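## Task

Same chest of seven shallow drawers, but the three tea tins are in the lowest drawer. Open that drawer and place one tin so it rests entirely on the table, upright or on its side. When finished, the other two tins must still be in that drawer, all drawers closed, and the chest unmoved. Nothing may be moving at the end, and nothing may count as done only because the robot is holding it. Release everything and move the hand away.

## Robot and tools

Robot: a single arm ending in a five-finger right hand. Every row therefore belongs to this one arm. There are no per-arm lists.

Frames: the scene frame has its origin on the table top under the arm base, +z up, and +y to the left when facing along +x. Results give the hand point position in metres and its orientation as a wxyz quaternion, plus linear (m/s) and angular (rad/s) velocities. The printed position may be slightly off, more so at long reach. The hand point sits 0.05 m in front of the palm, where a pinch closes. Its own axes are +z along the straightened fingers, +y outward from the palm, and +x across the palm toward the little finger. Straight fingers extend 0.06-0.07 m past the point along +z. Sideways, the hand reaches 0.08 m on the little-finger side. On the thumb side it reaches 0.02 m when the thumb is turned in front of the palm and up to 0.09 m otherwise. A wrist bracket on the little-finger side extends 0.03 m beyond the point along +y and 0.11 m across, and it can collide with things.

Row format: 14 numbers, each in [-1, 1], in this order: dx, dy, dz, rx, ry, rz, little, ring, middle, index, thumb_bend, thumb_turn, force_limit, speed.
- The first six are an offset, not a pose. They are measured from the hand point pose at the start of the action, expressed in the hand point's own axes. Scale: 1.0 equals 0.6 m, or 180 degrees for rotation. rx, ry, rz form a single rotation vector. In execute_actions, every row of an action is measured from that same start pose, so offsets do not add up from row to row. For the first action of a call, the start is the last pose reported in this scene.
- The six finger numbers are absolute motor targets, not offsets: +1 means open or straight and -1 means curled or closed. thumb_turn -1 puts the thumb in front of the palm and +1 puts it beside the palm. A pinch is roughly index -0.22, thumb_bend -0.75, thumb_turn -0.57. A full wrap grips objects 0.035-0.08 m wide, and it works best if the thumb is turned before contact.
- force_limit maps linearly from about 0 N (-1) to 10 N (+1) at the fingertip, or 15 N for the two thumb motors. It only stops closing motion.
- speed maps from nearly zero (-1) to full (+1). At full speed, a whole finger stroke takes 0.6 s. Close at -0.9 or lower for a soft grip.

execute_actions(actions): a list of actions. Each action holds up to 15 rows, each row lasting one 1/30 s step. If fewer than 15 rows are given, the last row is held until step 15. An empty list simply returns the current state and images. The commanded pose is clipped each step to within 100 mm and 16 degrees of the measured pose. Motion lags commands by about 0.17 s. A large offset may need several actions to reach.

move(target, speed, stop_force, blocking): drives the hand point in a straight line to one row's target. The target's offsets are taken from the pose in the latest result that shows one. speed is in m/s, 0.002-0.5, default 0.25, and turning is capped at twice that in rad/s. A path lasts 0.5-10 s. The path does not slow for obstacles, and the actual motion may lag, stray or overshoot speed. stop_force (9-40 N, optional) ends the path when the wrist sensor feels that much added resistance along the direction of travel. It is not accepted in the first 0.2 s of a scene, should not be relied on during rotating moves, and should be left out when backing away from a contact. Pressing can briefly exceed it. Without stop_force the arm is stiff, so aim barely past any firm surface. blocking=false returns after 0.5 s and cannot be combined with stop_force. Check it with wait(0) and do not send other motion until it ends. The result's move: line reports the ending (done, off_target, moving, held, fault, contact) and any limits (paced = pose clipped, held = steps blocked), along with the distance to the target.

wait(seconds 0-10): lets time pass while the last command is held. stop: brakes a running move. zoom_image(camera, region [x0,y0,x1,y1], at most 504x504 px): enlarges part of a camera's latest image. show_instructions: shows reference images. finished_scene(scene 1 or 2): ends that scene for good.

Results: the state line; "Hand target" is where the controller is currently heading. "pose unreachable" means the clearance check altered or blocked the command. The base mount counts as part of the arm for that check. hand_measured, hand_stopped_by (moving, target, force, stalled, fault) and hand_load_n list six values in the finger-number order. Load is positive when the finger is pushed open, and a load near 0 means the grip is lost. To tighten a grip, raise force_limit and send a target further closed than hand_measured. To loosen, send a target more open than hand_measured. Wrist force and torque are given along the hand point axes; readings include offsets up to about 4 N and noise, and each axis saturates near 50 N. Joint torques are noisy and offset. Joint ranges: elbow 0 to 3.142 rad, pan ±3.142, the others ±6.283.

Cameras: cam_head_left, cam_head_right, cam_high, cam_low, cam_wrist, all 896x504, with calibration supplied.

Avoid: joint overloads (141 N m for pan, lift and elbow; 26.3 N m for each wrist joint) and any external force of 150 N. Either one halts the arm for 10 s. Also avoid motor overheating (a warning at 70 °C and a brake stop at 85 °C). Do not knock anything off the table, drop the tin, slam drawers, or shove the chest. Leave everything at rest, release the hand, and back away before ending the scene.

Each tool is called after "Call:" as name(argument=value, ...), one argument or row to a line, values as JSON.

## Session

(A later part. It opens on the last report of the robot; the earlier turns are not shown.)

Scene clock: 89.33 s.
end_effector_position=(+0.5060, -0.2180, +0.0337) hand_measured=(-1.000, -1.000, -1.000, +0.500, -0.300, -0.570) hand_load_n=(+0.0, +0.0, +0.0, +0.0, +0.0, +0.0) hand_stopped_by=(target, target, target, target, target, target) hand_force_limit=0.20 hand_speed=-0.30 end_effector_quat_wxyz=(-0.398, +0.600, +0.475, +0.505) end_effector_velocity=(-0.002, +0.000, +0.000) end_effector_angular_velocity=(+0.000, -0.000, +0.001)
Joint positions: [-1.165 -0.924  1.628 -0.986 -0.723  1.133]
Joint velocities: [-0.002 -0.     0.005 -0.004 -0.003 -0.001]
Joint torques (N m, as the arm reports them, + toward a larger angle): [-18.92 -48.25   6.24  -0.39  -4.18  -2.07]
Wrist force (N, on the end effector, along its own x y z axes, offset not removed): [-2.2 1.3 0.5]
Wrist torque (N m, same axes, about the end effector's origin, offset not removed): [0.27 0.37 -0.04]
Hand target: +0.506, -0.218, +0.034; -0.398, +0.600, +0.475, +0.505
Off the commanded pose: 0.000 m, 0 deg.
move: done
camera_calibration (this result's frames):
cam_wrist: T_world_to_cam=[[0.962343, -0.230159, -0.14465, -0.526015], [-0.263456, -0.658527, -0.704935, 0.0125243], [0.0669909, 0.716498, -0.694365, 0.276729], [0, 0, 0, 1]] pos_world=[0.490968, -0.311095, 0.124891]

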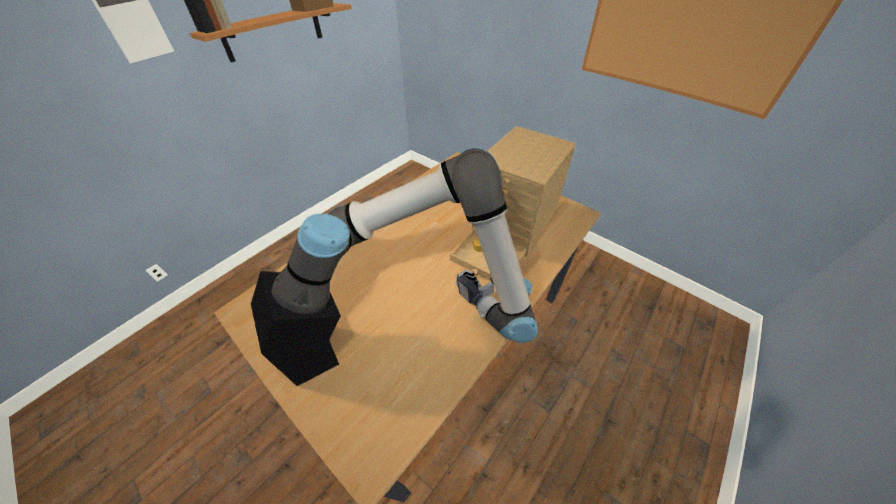

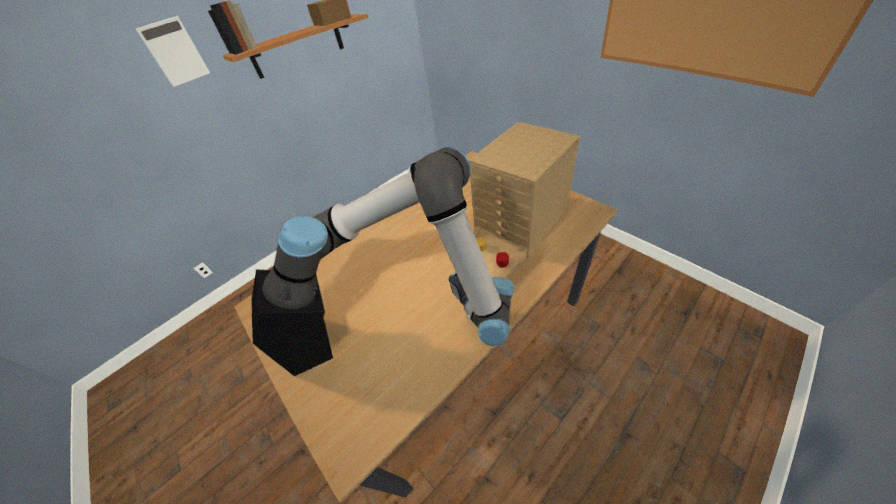

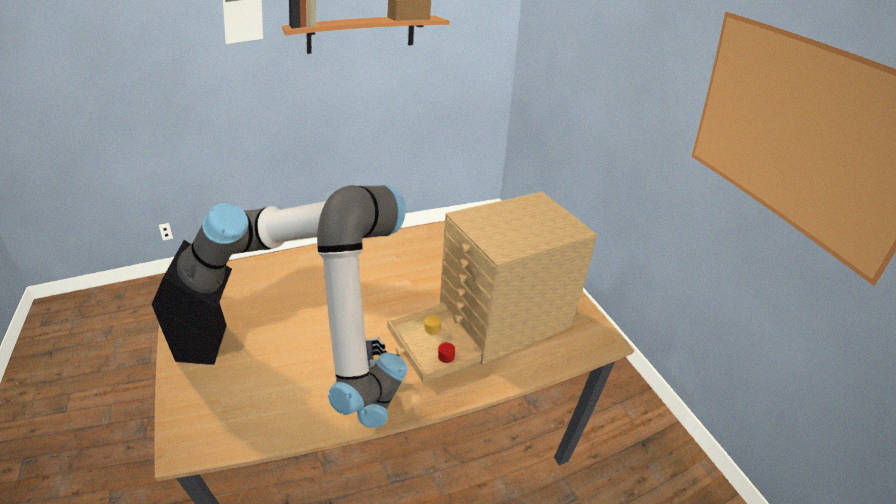

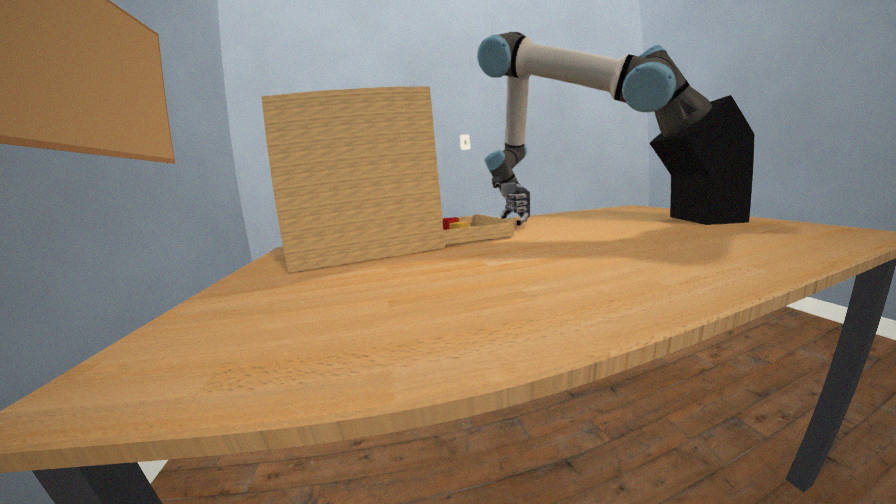

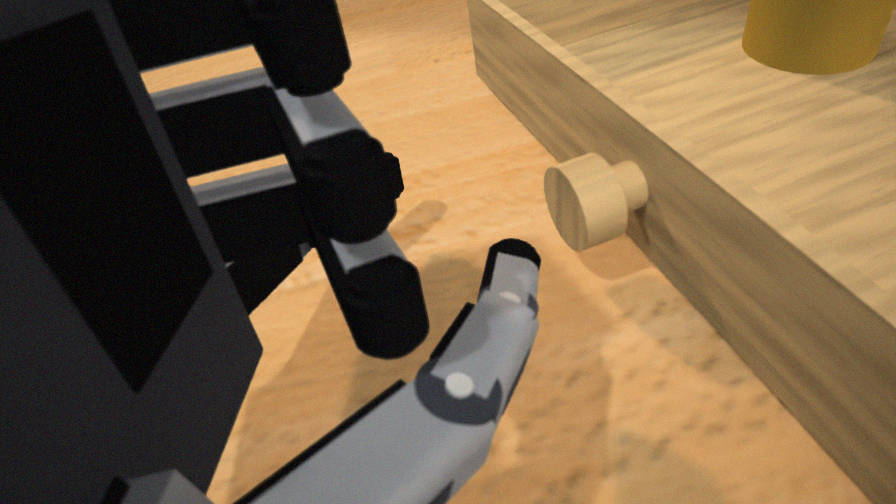

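Call:
move(
  target=[0.18,0,-0.03,0,0,0,-1,-1,-1,0.7,-0.2,-0.57,0.4,-0.3],
  speed=0.2,
)

Call:
move(
  target=[0.013,0.168,0.12,-0.116,-0.061,0.506,-1,-1,-1,0.7,-0.2,-0.57,0.4,-0.3],
  speed=0.2,
)

Scene clock: 94.77 s.
end_effector_position=(+0.5062, -0.2171, +0.1430) hand_measured=(-1.000, -1.000, -1.000, +0.700, -0.200, -0.570) hand_load_n=(+0.0, +0.0, +0.0, +0.0, +0.0, +0.0) hand_stopped_by=(target, target, target, target, target, target) hand_force_limit=0.40 hand_speed=-0.30 end_effector_quat_wxyz=(-0.398, +0.600, +0.475, +0.505) end_effector_velocity=(-0.000, -0.000, +0.003) end_effector_angular_velocity=(-0.000, +0.000, +0.001)
Joint positions: [-1.248 -1.155  1.736 -0.84  -0.802  1.101]
Joint velocities: [-0.002 -0.006  0.002  0.004 -0.003 -0.   ]
Joint torques (N m, as the arm reports them, + toward a larger angle): [-18.38 -44.06   2.4    2.48  -4.11  -1.94]
Wrist force (N, on the end effector, along its own x y z axes, offset not removed): [-3.5 1.1 1.6]
Wrist torque (N m, same axes, about the end effector's origin, offset not removed): [0.11 0.50 -0.17]
Hand target: +0.506, -0.217, +0.143; -0.398, +0.600, +0.475, +0.505
Off the commanded pose: 0.000 m, 0 deg.
move: done
camera_calibration (this result's frames):
cam_wrist: T_world_to_cam=[[0.962339, -0.230173, -0.144651, -0.51021], [-0.263461, -0.658471, -0.704986, 0.0902107], [0.0670204, 0.716545, -0.694314, 0.351912], [0, 0, 0, 1]] pos_world=[0.491177, -0.310196, 0.234132]

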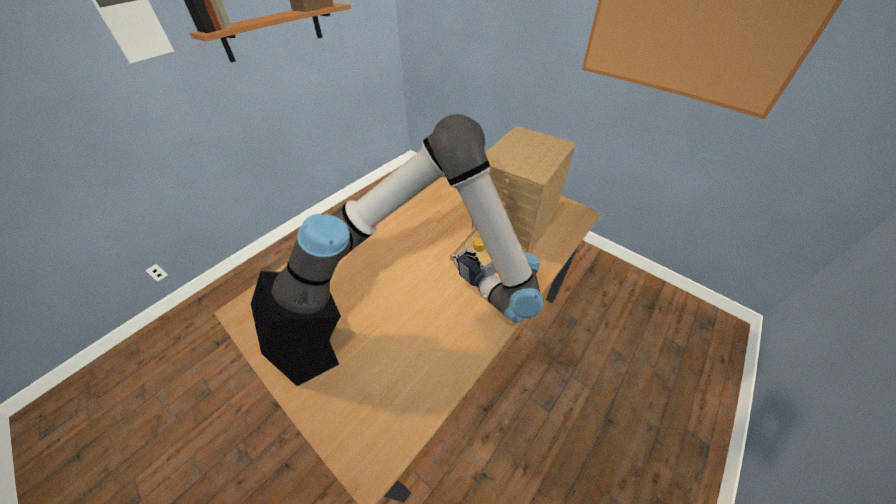

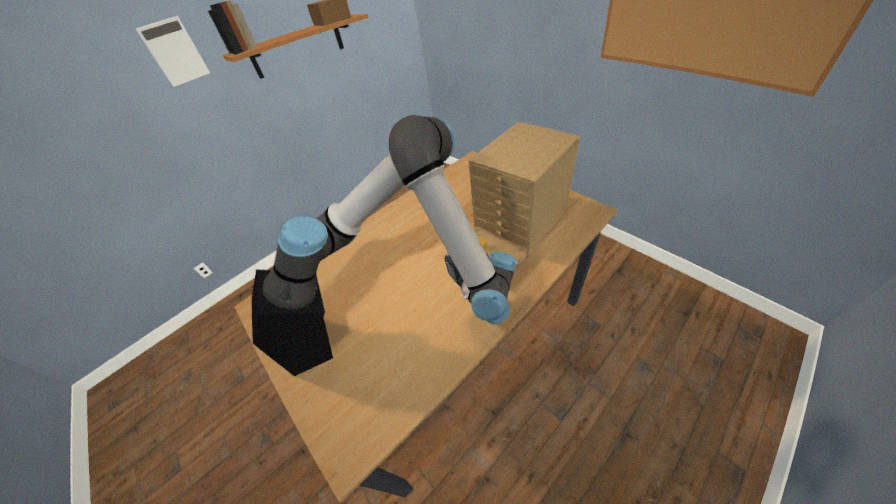

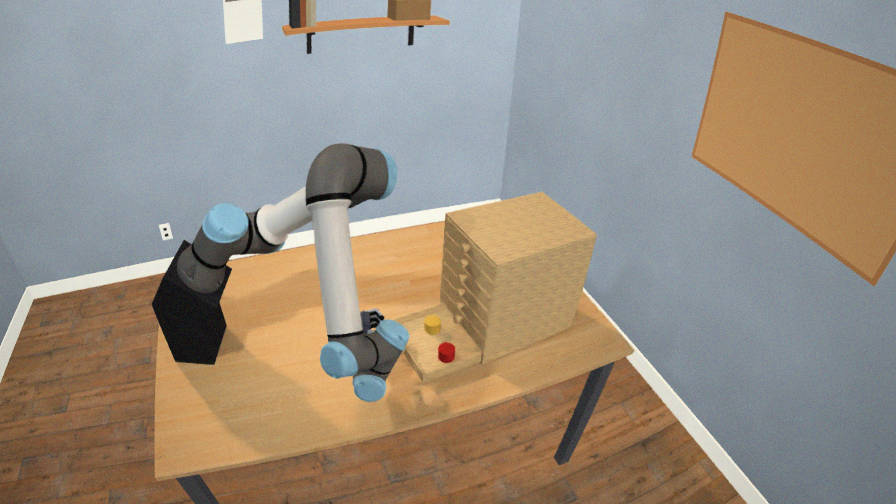

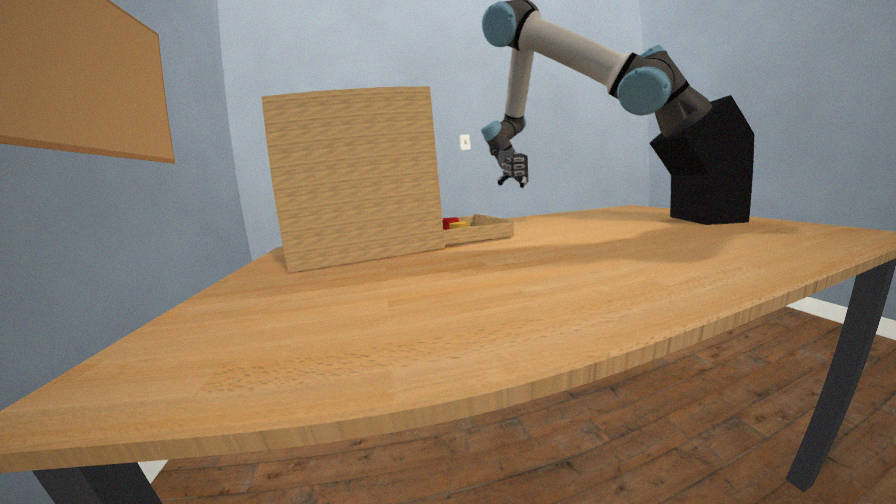

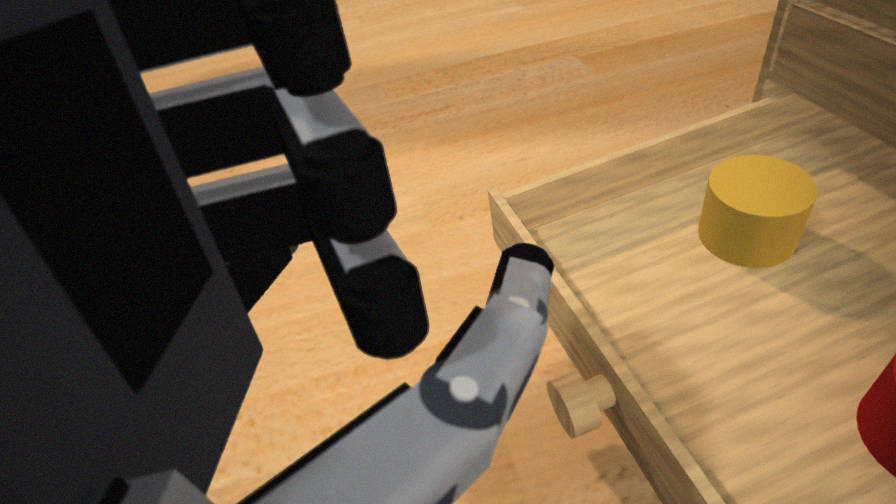

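Scene clock: 99.50 s.
end_effector_position=(+0.6212, -0.1705, +0.1380) hand_measured=(-1.000, -1.000, -1.000, +0.700, -0.200, -0.570) hand_load_n=(+0.0, +0.0, +0.0, +0.0, +0.0, +0.0) hand_stopped_by=(target, target, target, target, target, target) hand_force_limit=0.40 hand_speed=-0.30 end_effector_quat_wxyz=(-0.491, +0.854, -0.149, +0.088) end_effector_velocity=(+0.001, +0.000, +0.000) end_effector_angular_velocity=(-0.010, +0.010, -0.004)
Joint positions: [-0.962 -1.411  1.743 -1.493 -0.431  3.561]
Joint velocities: [ 0.004 -0.006  0.009 -0.041 -0.003  0.043]
Joint torques (N m, as the arm reports them, + toward a larger angle): [ 12.93 -47.17  -2.14  -2.05  -2.37   1.79]
Wrist force (N, on the end effector, along its own x y z axes, offset not removed): [-2.3 1.8 -0.4]
Wrist torque (N m, same axes, about the end effector's origin, offset not removed): [0.36 0.42 0.00]
Hand target: +0.621, -0.170, +0.138; -0.491, +0.854, -0.150, +0.088
Off the commanded pose: 0.001 m, 0 deg.
move: done
camera_calibration (this result's frames):
cam_wrist: T_world_to_cam=[[-0.29494, -0.398241, -0.86857, 0.241411], [-0.917837, -0.134669, 0.373416, 0.49466], [-0.265679, 0.907342, -0.325801, 0.49568], [0, 0, 0, 1]] pos_world=[0.656911, -0.286996, 0.186461]

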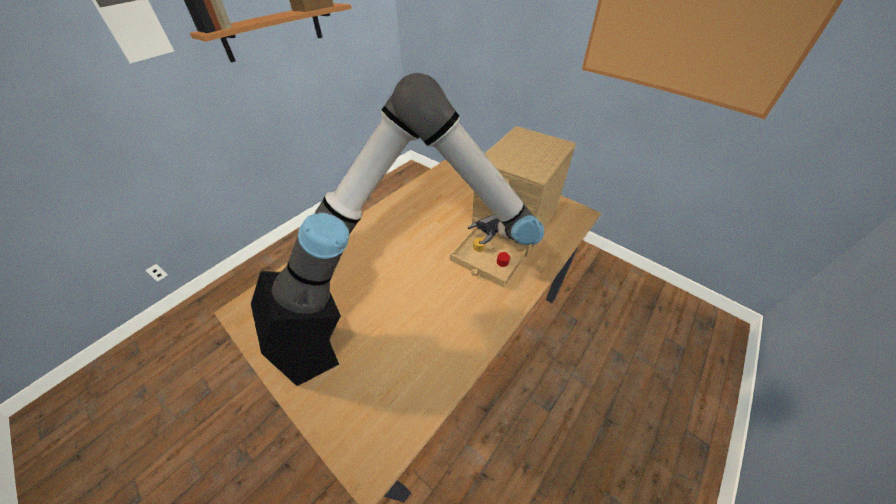

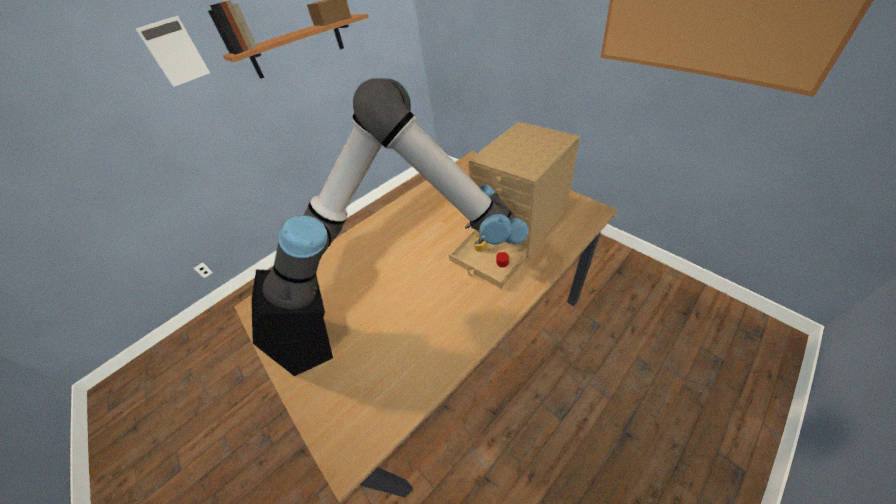

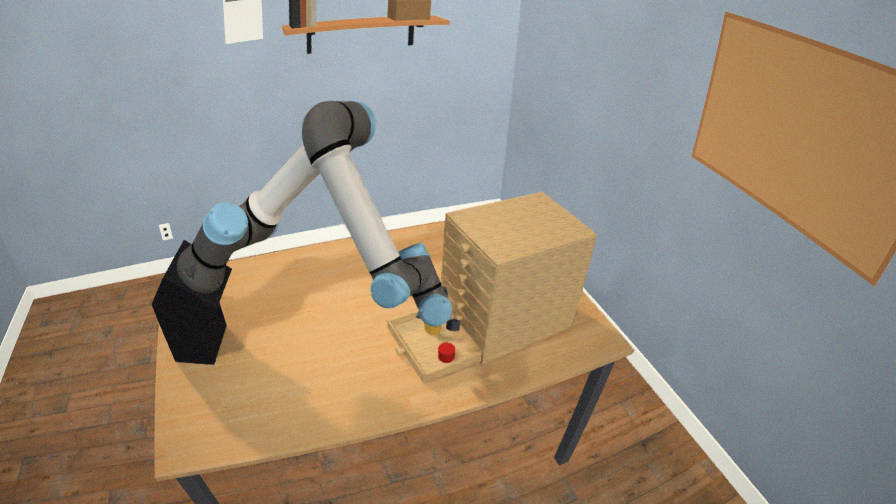

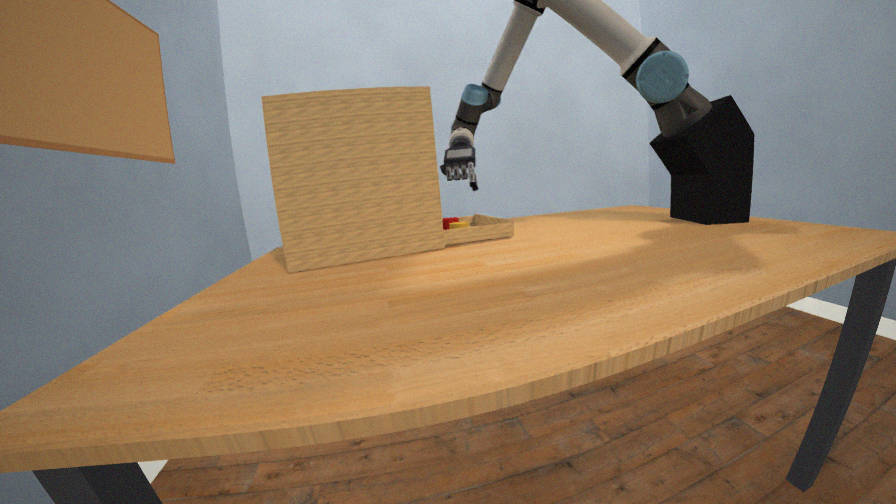

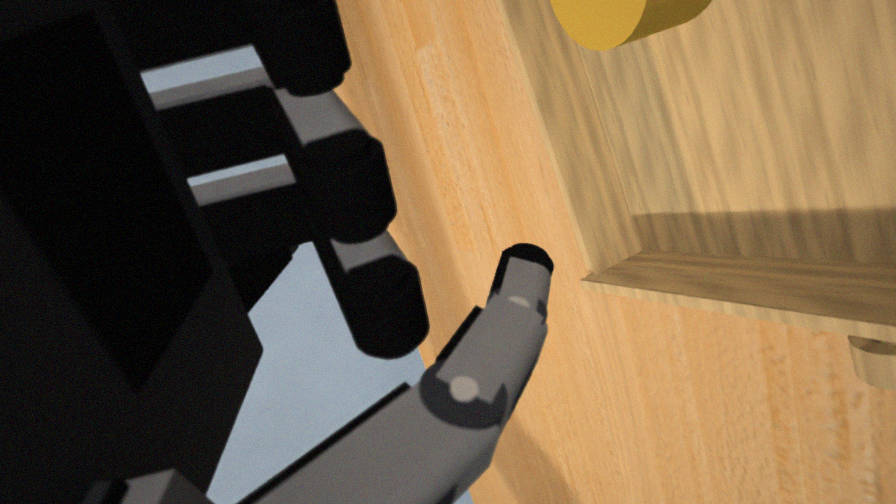

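Call:
execute_actions(
  actions=[],
)

Scene clock: 104.60 s.
end_effector_position=(+0.6212, -0.1704, +0.1380) hand_measured=(-1.000, -1.000, -1.000, +0.700, -0.200, -0.570) hand_load_n=(+0.0, +0.0, +0.0, +0.0, +0.0, +0.0) hand_stopped_by=(target, target, target, target, target, target) hand_force_limit=0.40 hand_speed=-0.30 end_effector_quat_wxyz=(-0.491, +0.854, -0.150, +0.088) end_effector_velocity=(+0.000, -0.000, +0.000) end_effector_angular_velocity=(-0.000, -0.000, -0.001)
Joint positions: [-0.961 -1.412  1.744 -1.498 -0.431  3.566]
Joint velocities: [-0. -0.  0.  0.  0.  0.]
Joint torques (N m, as the arm reports them, + toward a larger angle): [ 11.07 -47.26  -2.75  -2.21  -2.6    1.6 ]
Wrist force (N, on the end effector, along its own x y z axes, offset not removed): [-2.3 1.9 1.6]
Wrist torque (N m, same axes, about the end effector's origin, offset not removed): [0.25 0.25 -0.03]
Hand target: +0.621, -0.170, +0.138; -0.491, +0.854, -0.150, +0.088
Off the commanded pose: 0.001 m, 0 deg.
camera_calibration (this result's frames):
cam_wrist: T_world_to_cam=[[-0.296352, -0.399258, -0.867622, 0.241996], [-0.917393, -0.13367, 0.374864, 0.494404], [-0.265643, 0.907042, -0.326663, 0.495705], [0, 0, 0, 1]] pos_world=[0.656959, -0.286919, 0.186555]

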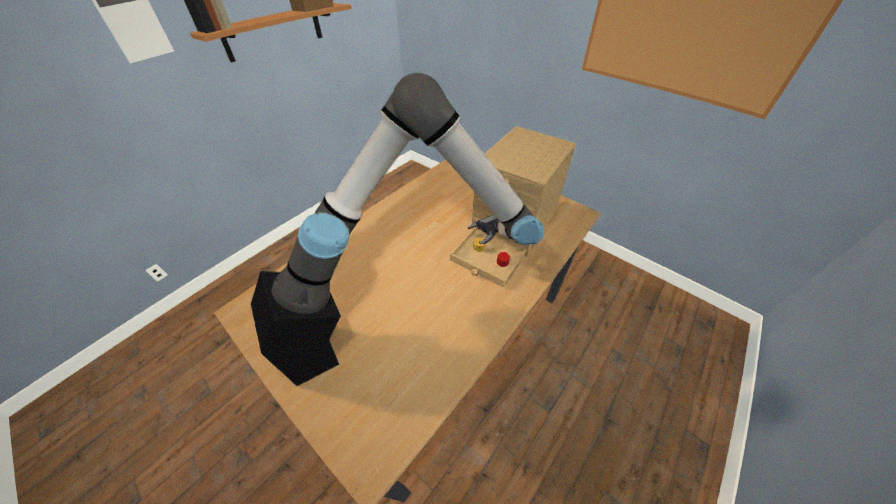

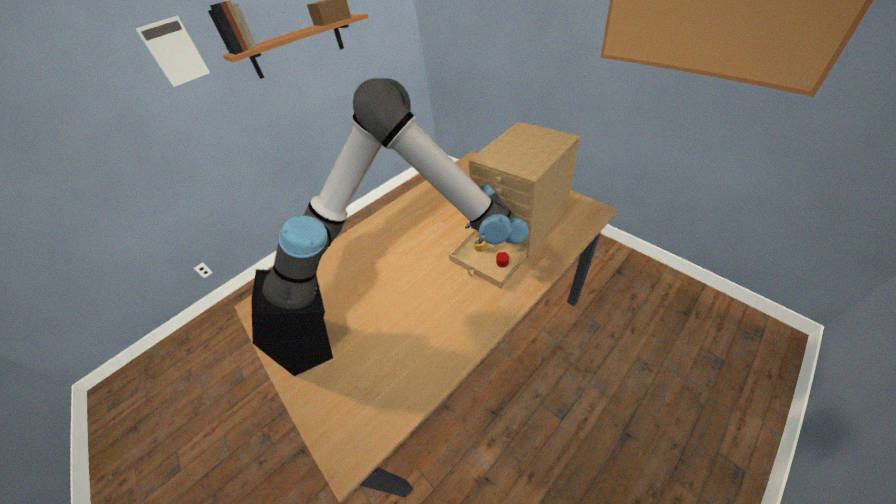

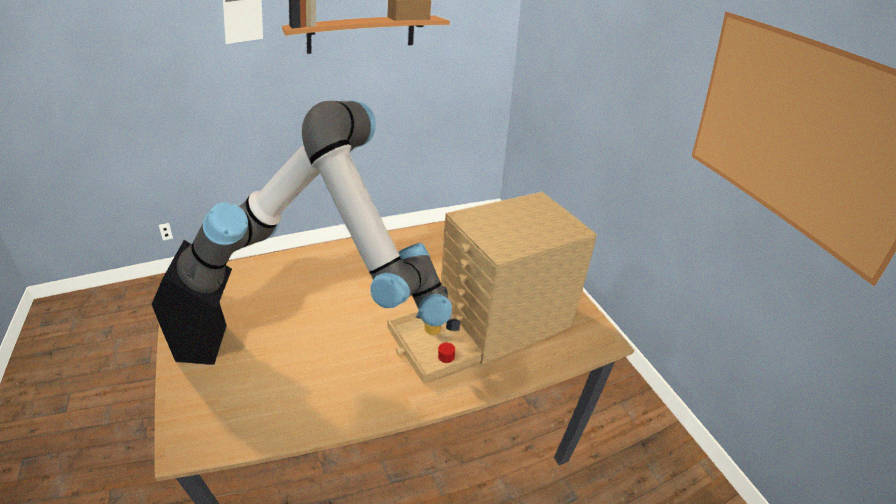

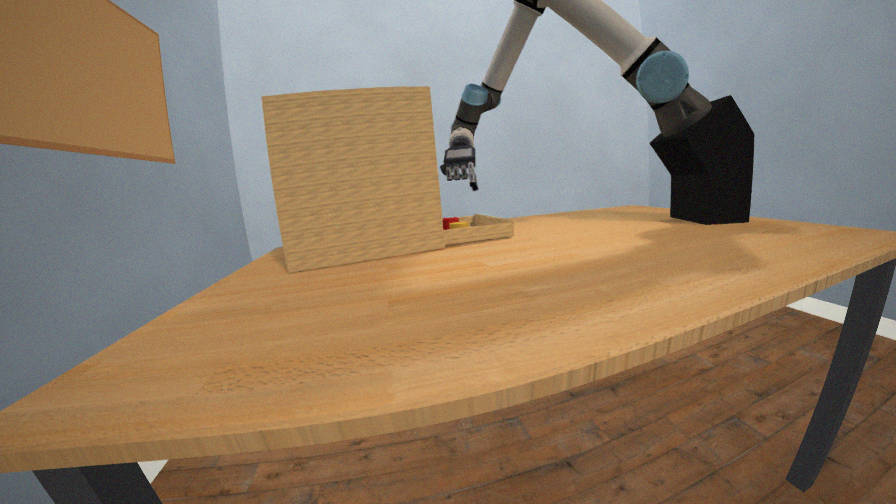

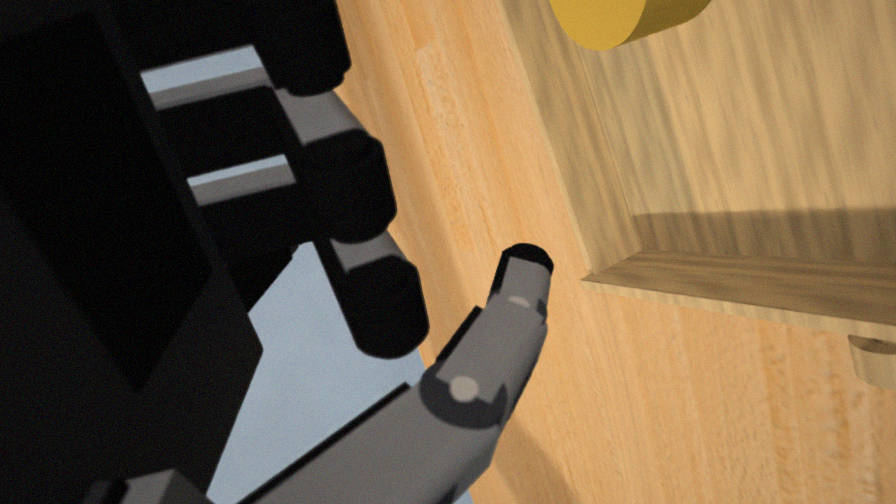

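Call:
move(
  target=[0.047,-0.042,0.073,0,0.192,0.111,-1,-1,-1,0.7,-0.2,-0.57,0.4,-0.3],
  speed=0.08,
)

Scene clock: 116.20 s.
end_effector_position=(+0.6652, -0.1329, +0.1376) hand_measured=(-1.000, -1.000, -1.000, +0.700, -0.200, -0.570) hand_load_n=(+0.0, +0.0, +0.0, +0.0, +0.0, +0.0) hand_stopped_by=(target, target, target, target, target, target) hand_force_limit=0.40 hand_speed=-0.30 end_effector_quat_wxyz=(-0.431, +0.752, -0.431, +0.251) end_effector_velocity=(+0.000, +0.001, -0.000) end_effector_angular_velocity=(+0.001, -0.008, -0.014)
Joint positions: [-0.897 -1.18   2.036 -3.851 -0.4    5.683]
Joint velocities: [ 0.002  0.009 -0.001 -0.043 -0.009  0.036]
Joint torques (N m, as the arm reports them, + toward a larger angle): [ 12.   -31.46 -11.69  -3.46  -2.39   1.8 ]
Wrist force (N, on the end effector, along its own x y z axes, offset not removed): [-1.5 0.1 1.5]
Wrist torque (N m, same axes, about the end effector's origin, offset not removed): [0.10 0.20 -0.06]
Hand target: +0.665, -0.133, +0.138; -0.431, +0.751, -0.432, +0.252
Off the commanded pose: 0.000 m, 0 deg.
move: done
camera_calibration (this result's frames):
cam_wrist: T_world_to_cam=[[-0.482033, -0.116995, -0.868307, 0.430833], [-0.790169, 0.486206, 0.373145, 0.537876], [0.37852, 0.865977, -0.326813, 0.039303], [0, 0, 0, 1]] pos_world=[0.617811, -0.245148, 0.186235]

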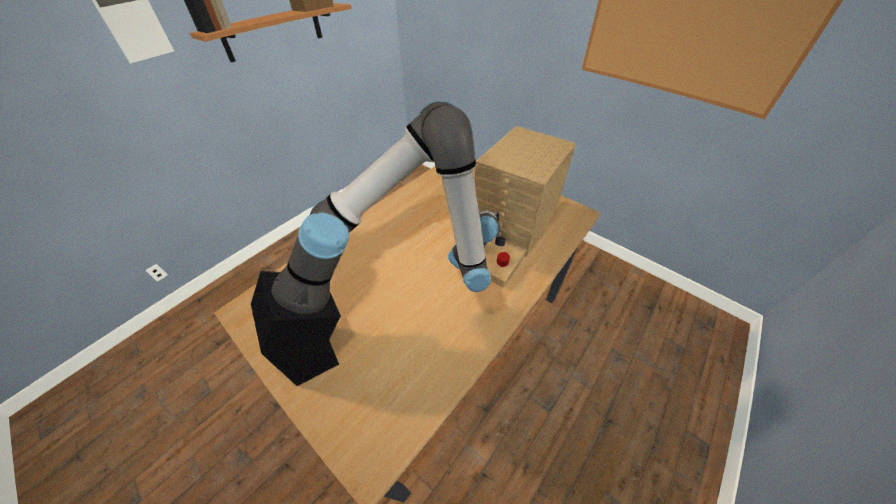

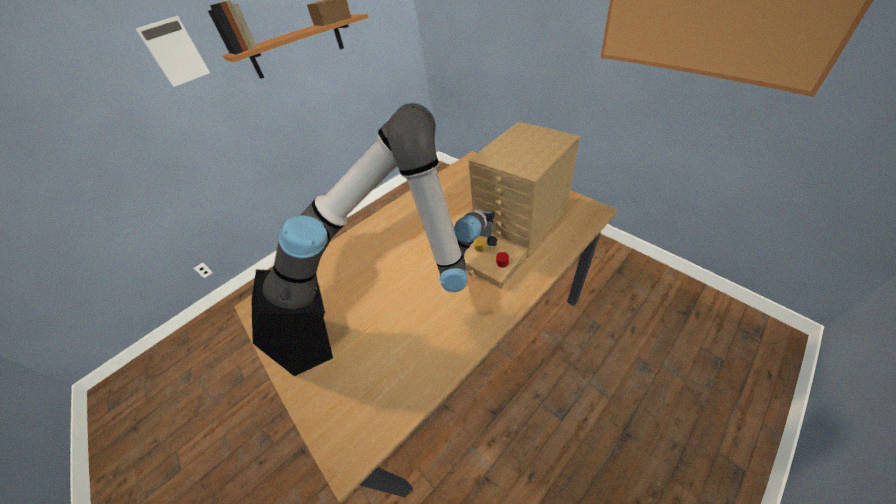

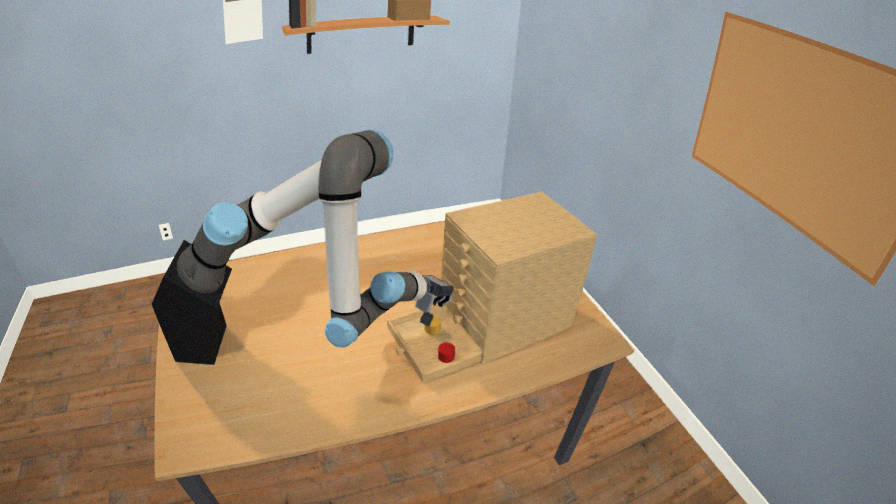

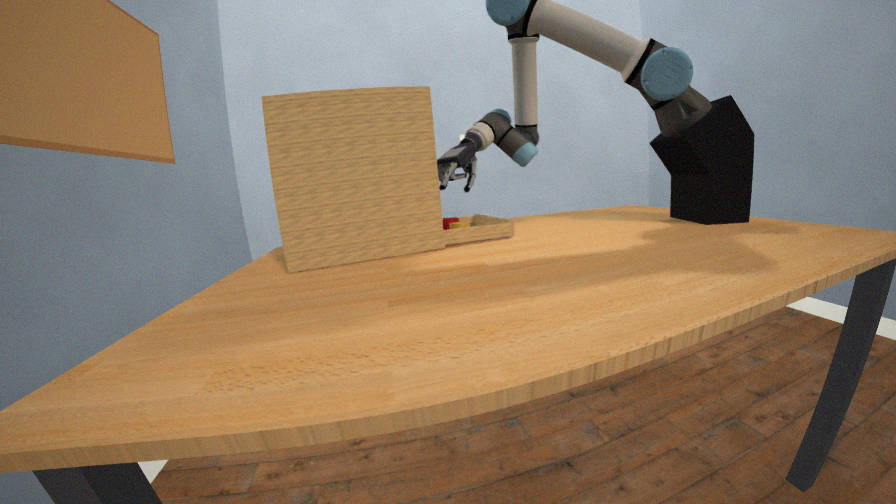

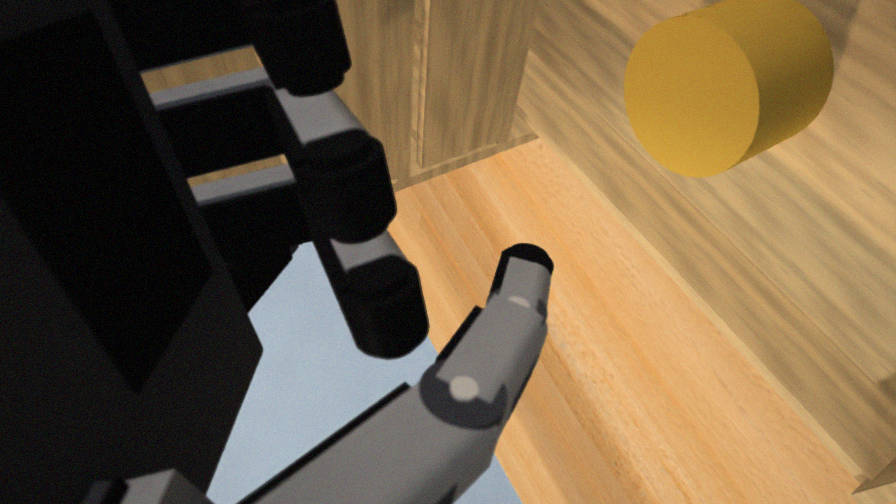

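Call:
move(
  target=[0.0107,0.0545,0.049,0,0,0,-1,-1,-1,0.7,-0.2,-0.57,0.4,-0.3],
  speed=0.05,
)

Call:
zoom_image(
  camera="cam_high",
  region=[330,220,530,400],
)

Call:
zoom_image(
  camera="cam_head_right",
  region=[420,170,560,300],
)

Scene clock: 123.50 s.
end_effector_position=(+0.6761, -0.1340, +0.0949) hand_measured=(-1.000, -1.000, -1.000, +0.700, -0.200, -0.570) hand_load_n=(+0.0, +0.0, +0.0, +0.0, +0.0, +0.0) hand_stopped_by=(target, target, target, target, target, target) hand_force_limit=0.40 hand_speed=-0.30 end_effector_quat_wxyz=(-0.431, +0.752, -0.431, +0.251) end_effector_velocity=(+0.001, -0.000, -0.002) end_effector_angular_velocity=(-0.000, -0.001, +0.000)
Joint positions: [-0.859 -1.065  1.948 -3.89  -0.438  5.696]
Joint velocities: [ 0.002  0.007 -0.006 -0.002 -0.002  0.001]
Joint torques (N m, as the arm reports them, + toward a larger angle): [ 11.76 -34.66 -12.35  -3.38  -2.09   1.62]
Wrist force (N, on the end effector, along its own x y z axes, offset not removed): [-1.1 2.3 0.7]
Wrist torque (N m, same axes, about the end effector's origin, offset not removed): [0.33 0.13 0.03]
Hand target: +0.676, -0.134, +0.095; -0.431, +0.752, -0.431, +0.251
Off the commanded pose: 0.000 m, 0 deg.
move: done
camera_calibration (this result's frames):
cam_wrist: T_world_to_cam=[[-0.482048, -0.117017, -0.868295, 0.398872], [-0.790165, 0.486209, 0.373149, 0.563003], [0.378508, 0.865972, -0.326839, 0.022121], [0, 0, 0, 1]] pos_world=[0.628768, -0.246218, 0.143485]

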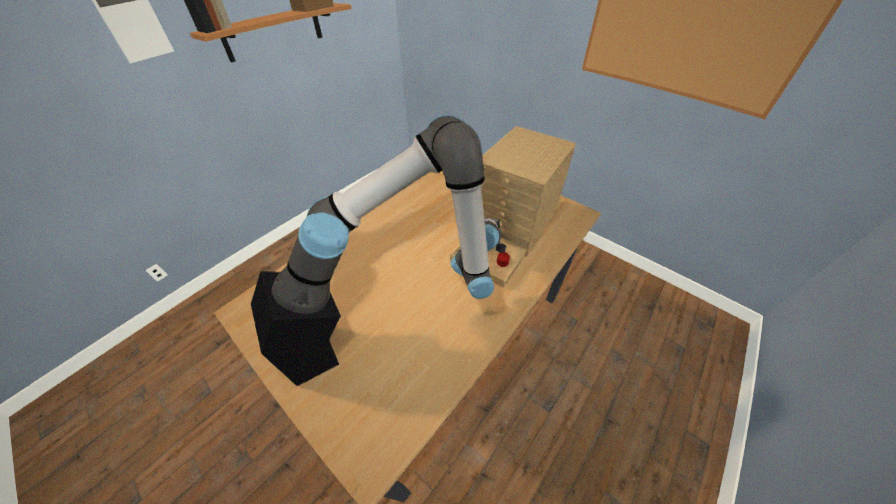

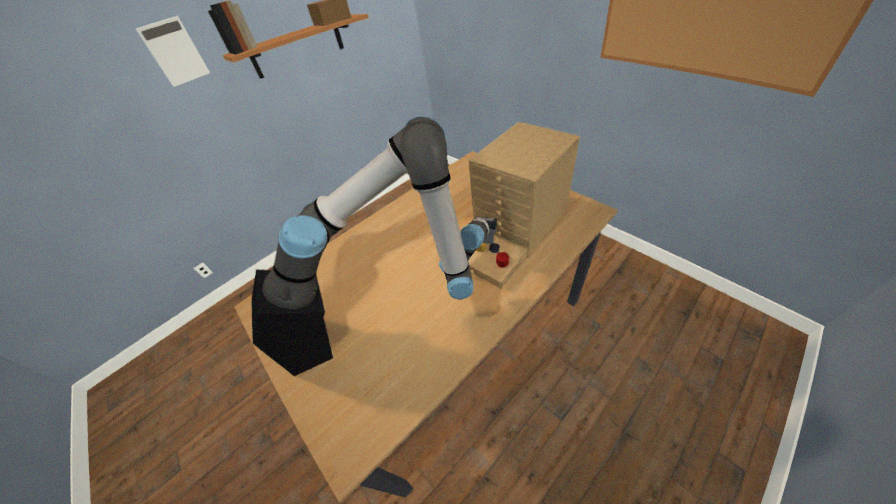

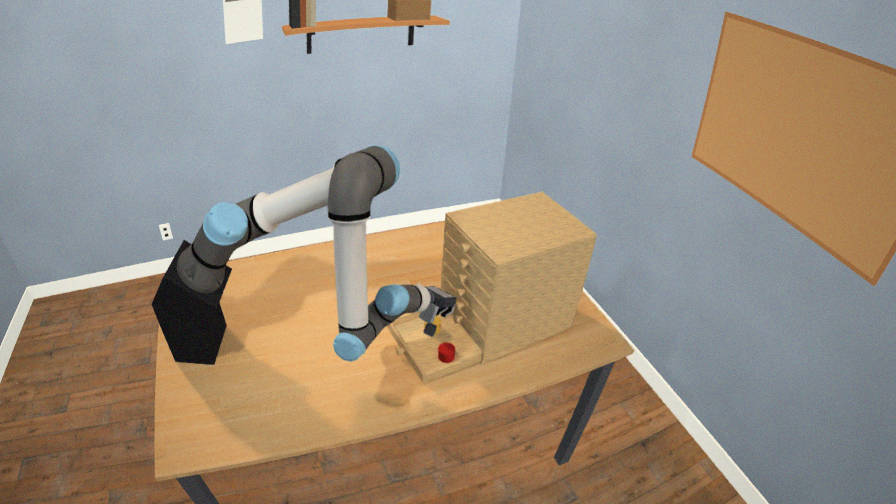

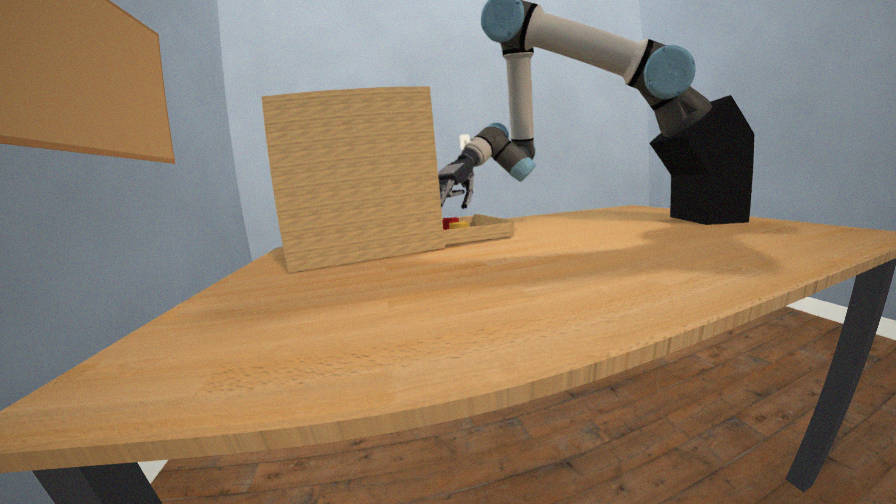

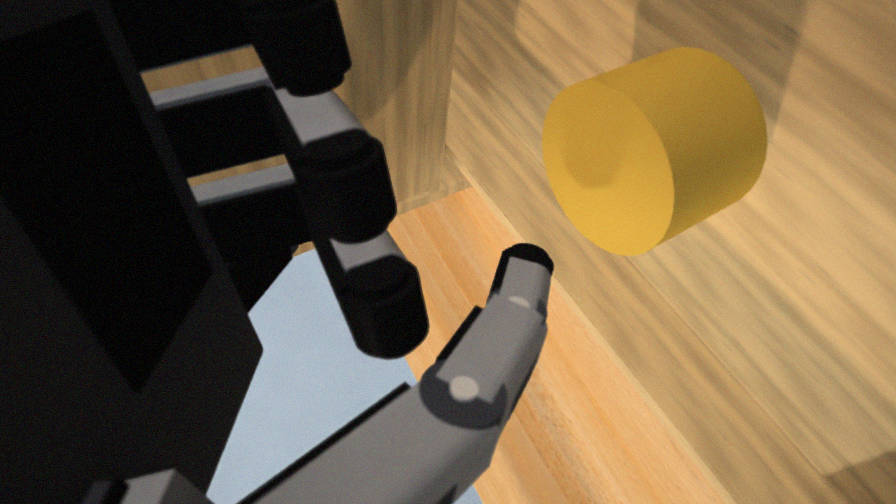

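Region (330, 220, 530, 400) of cam_high's 896x504 image, scaled by 2.520, with more detail than that image has; it fills the top 454 rows of this view, and the rest is white.

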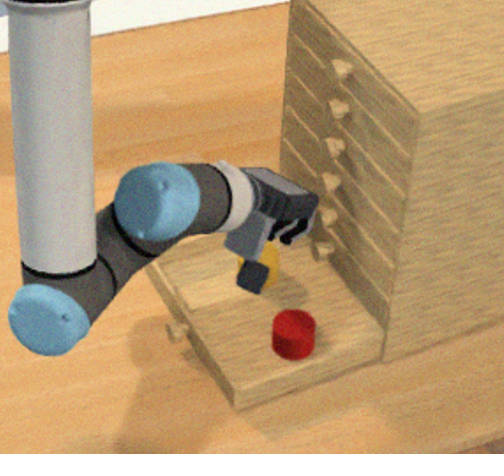

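Region (420, 170, 560, 300) of cam_head_right's 896x504 image, scaled by 3.600, with more detail than that image has; it fills the top 468 rows of this view, and the rest is white.

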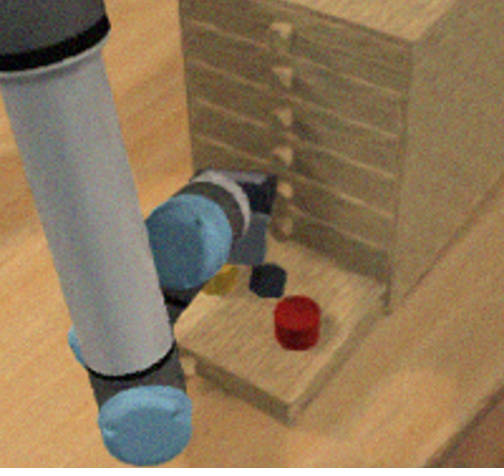

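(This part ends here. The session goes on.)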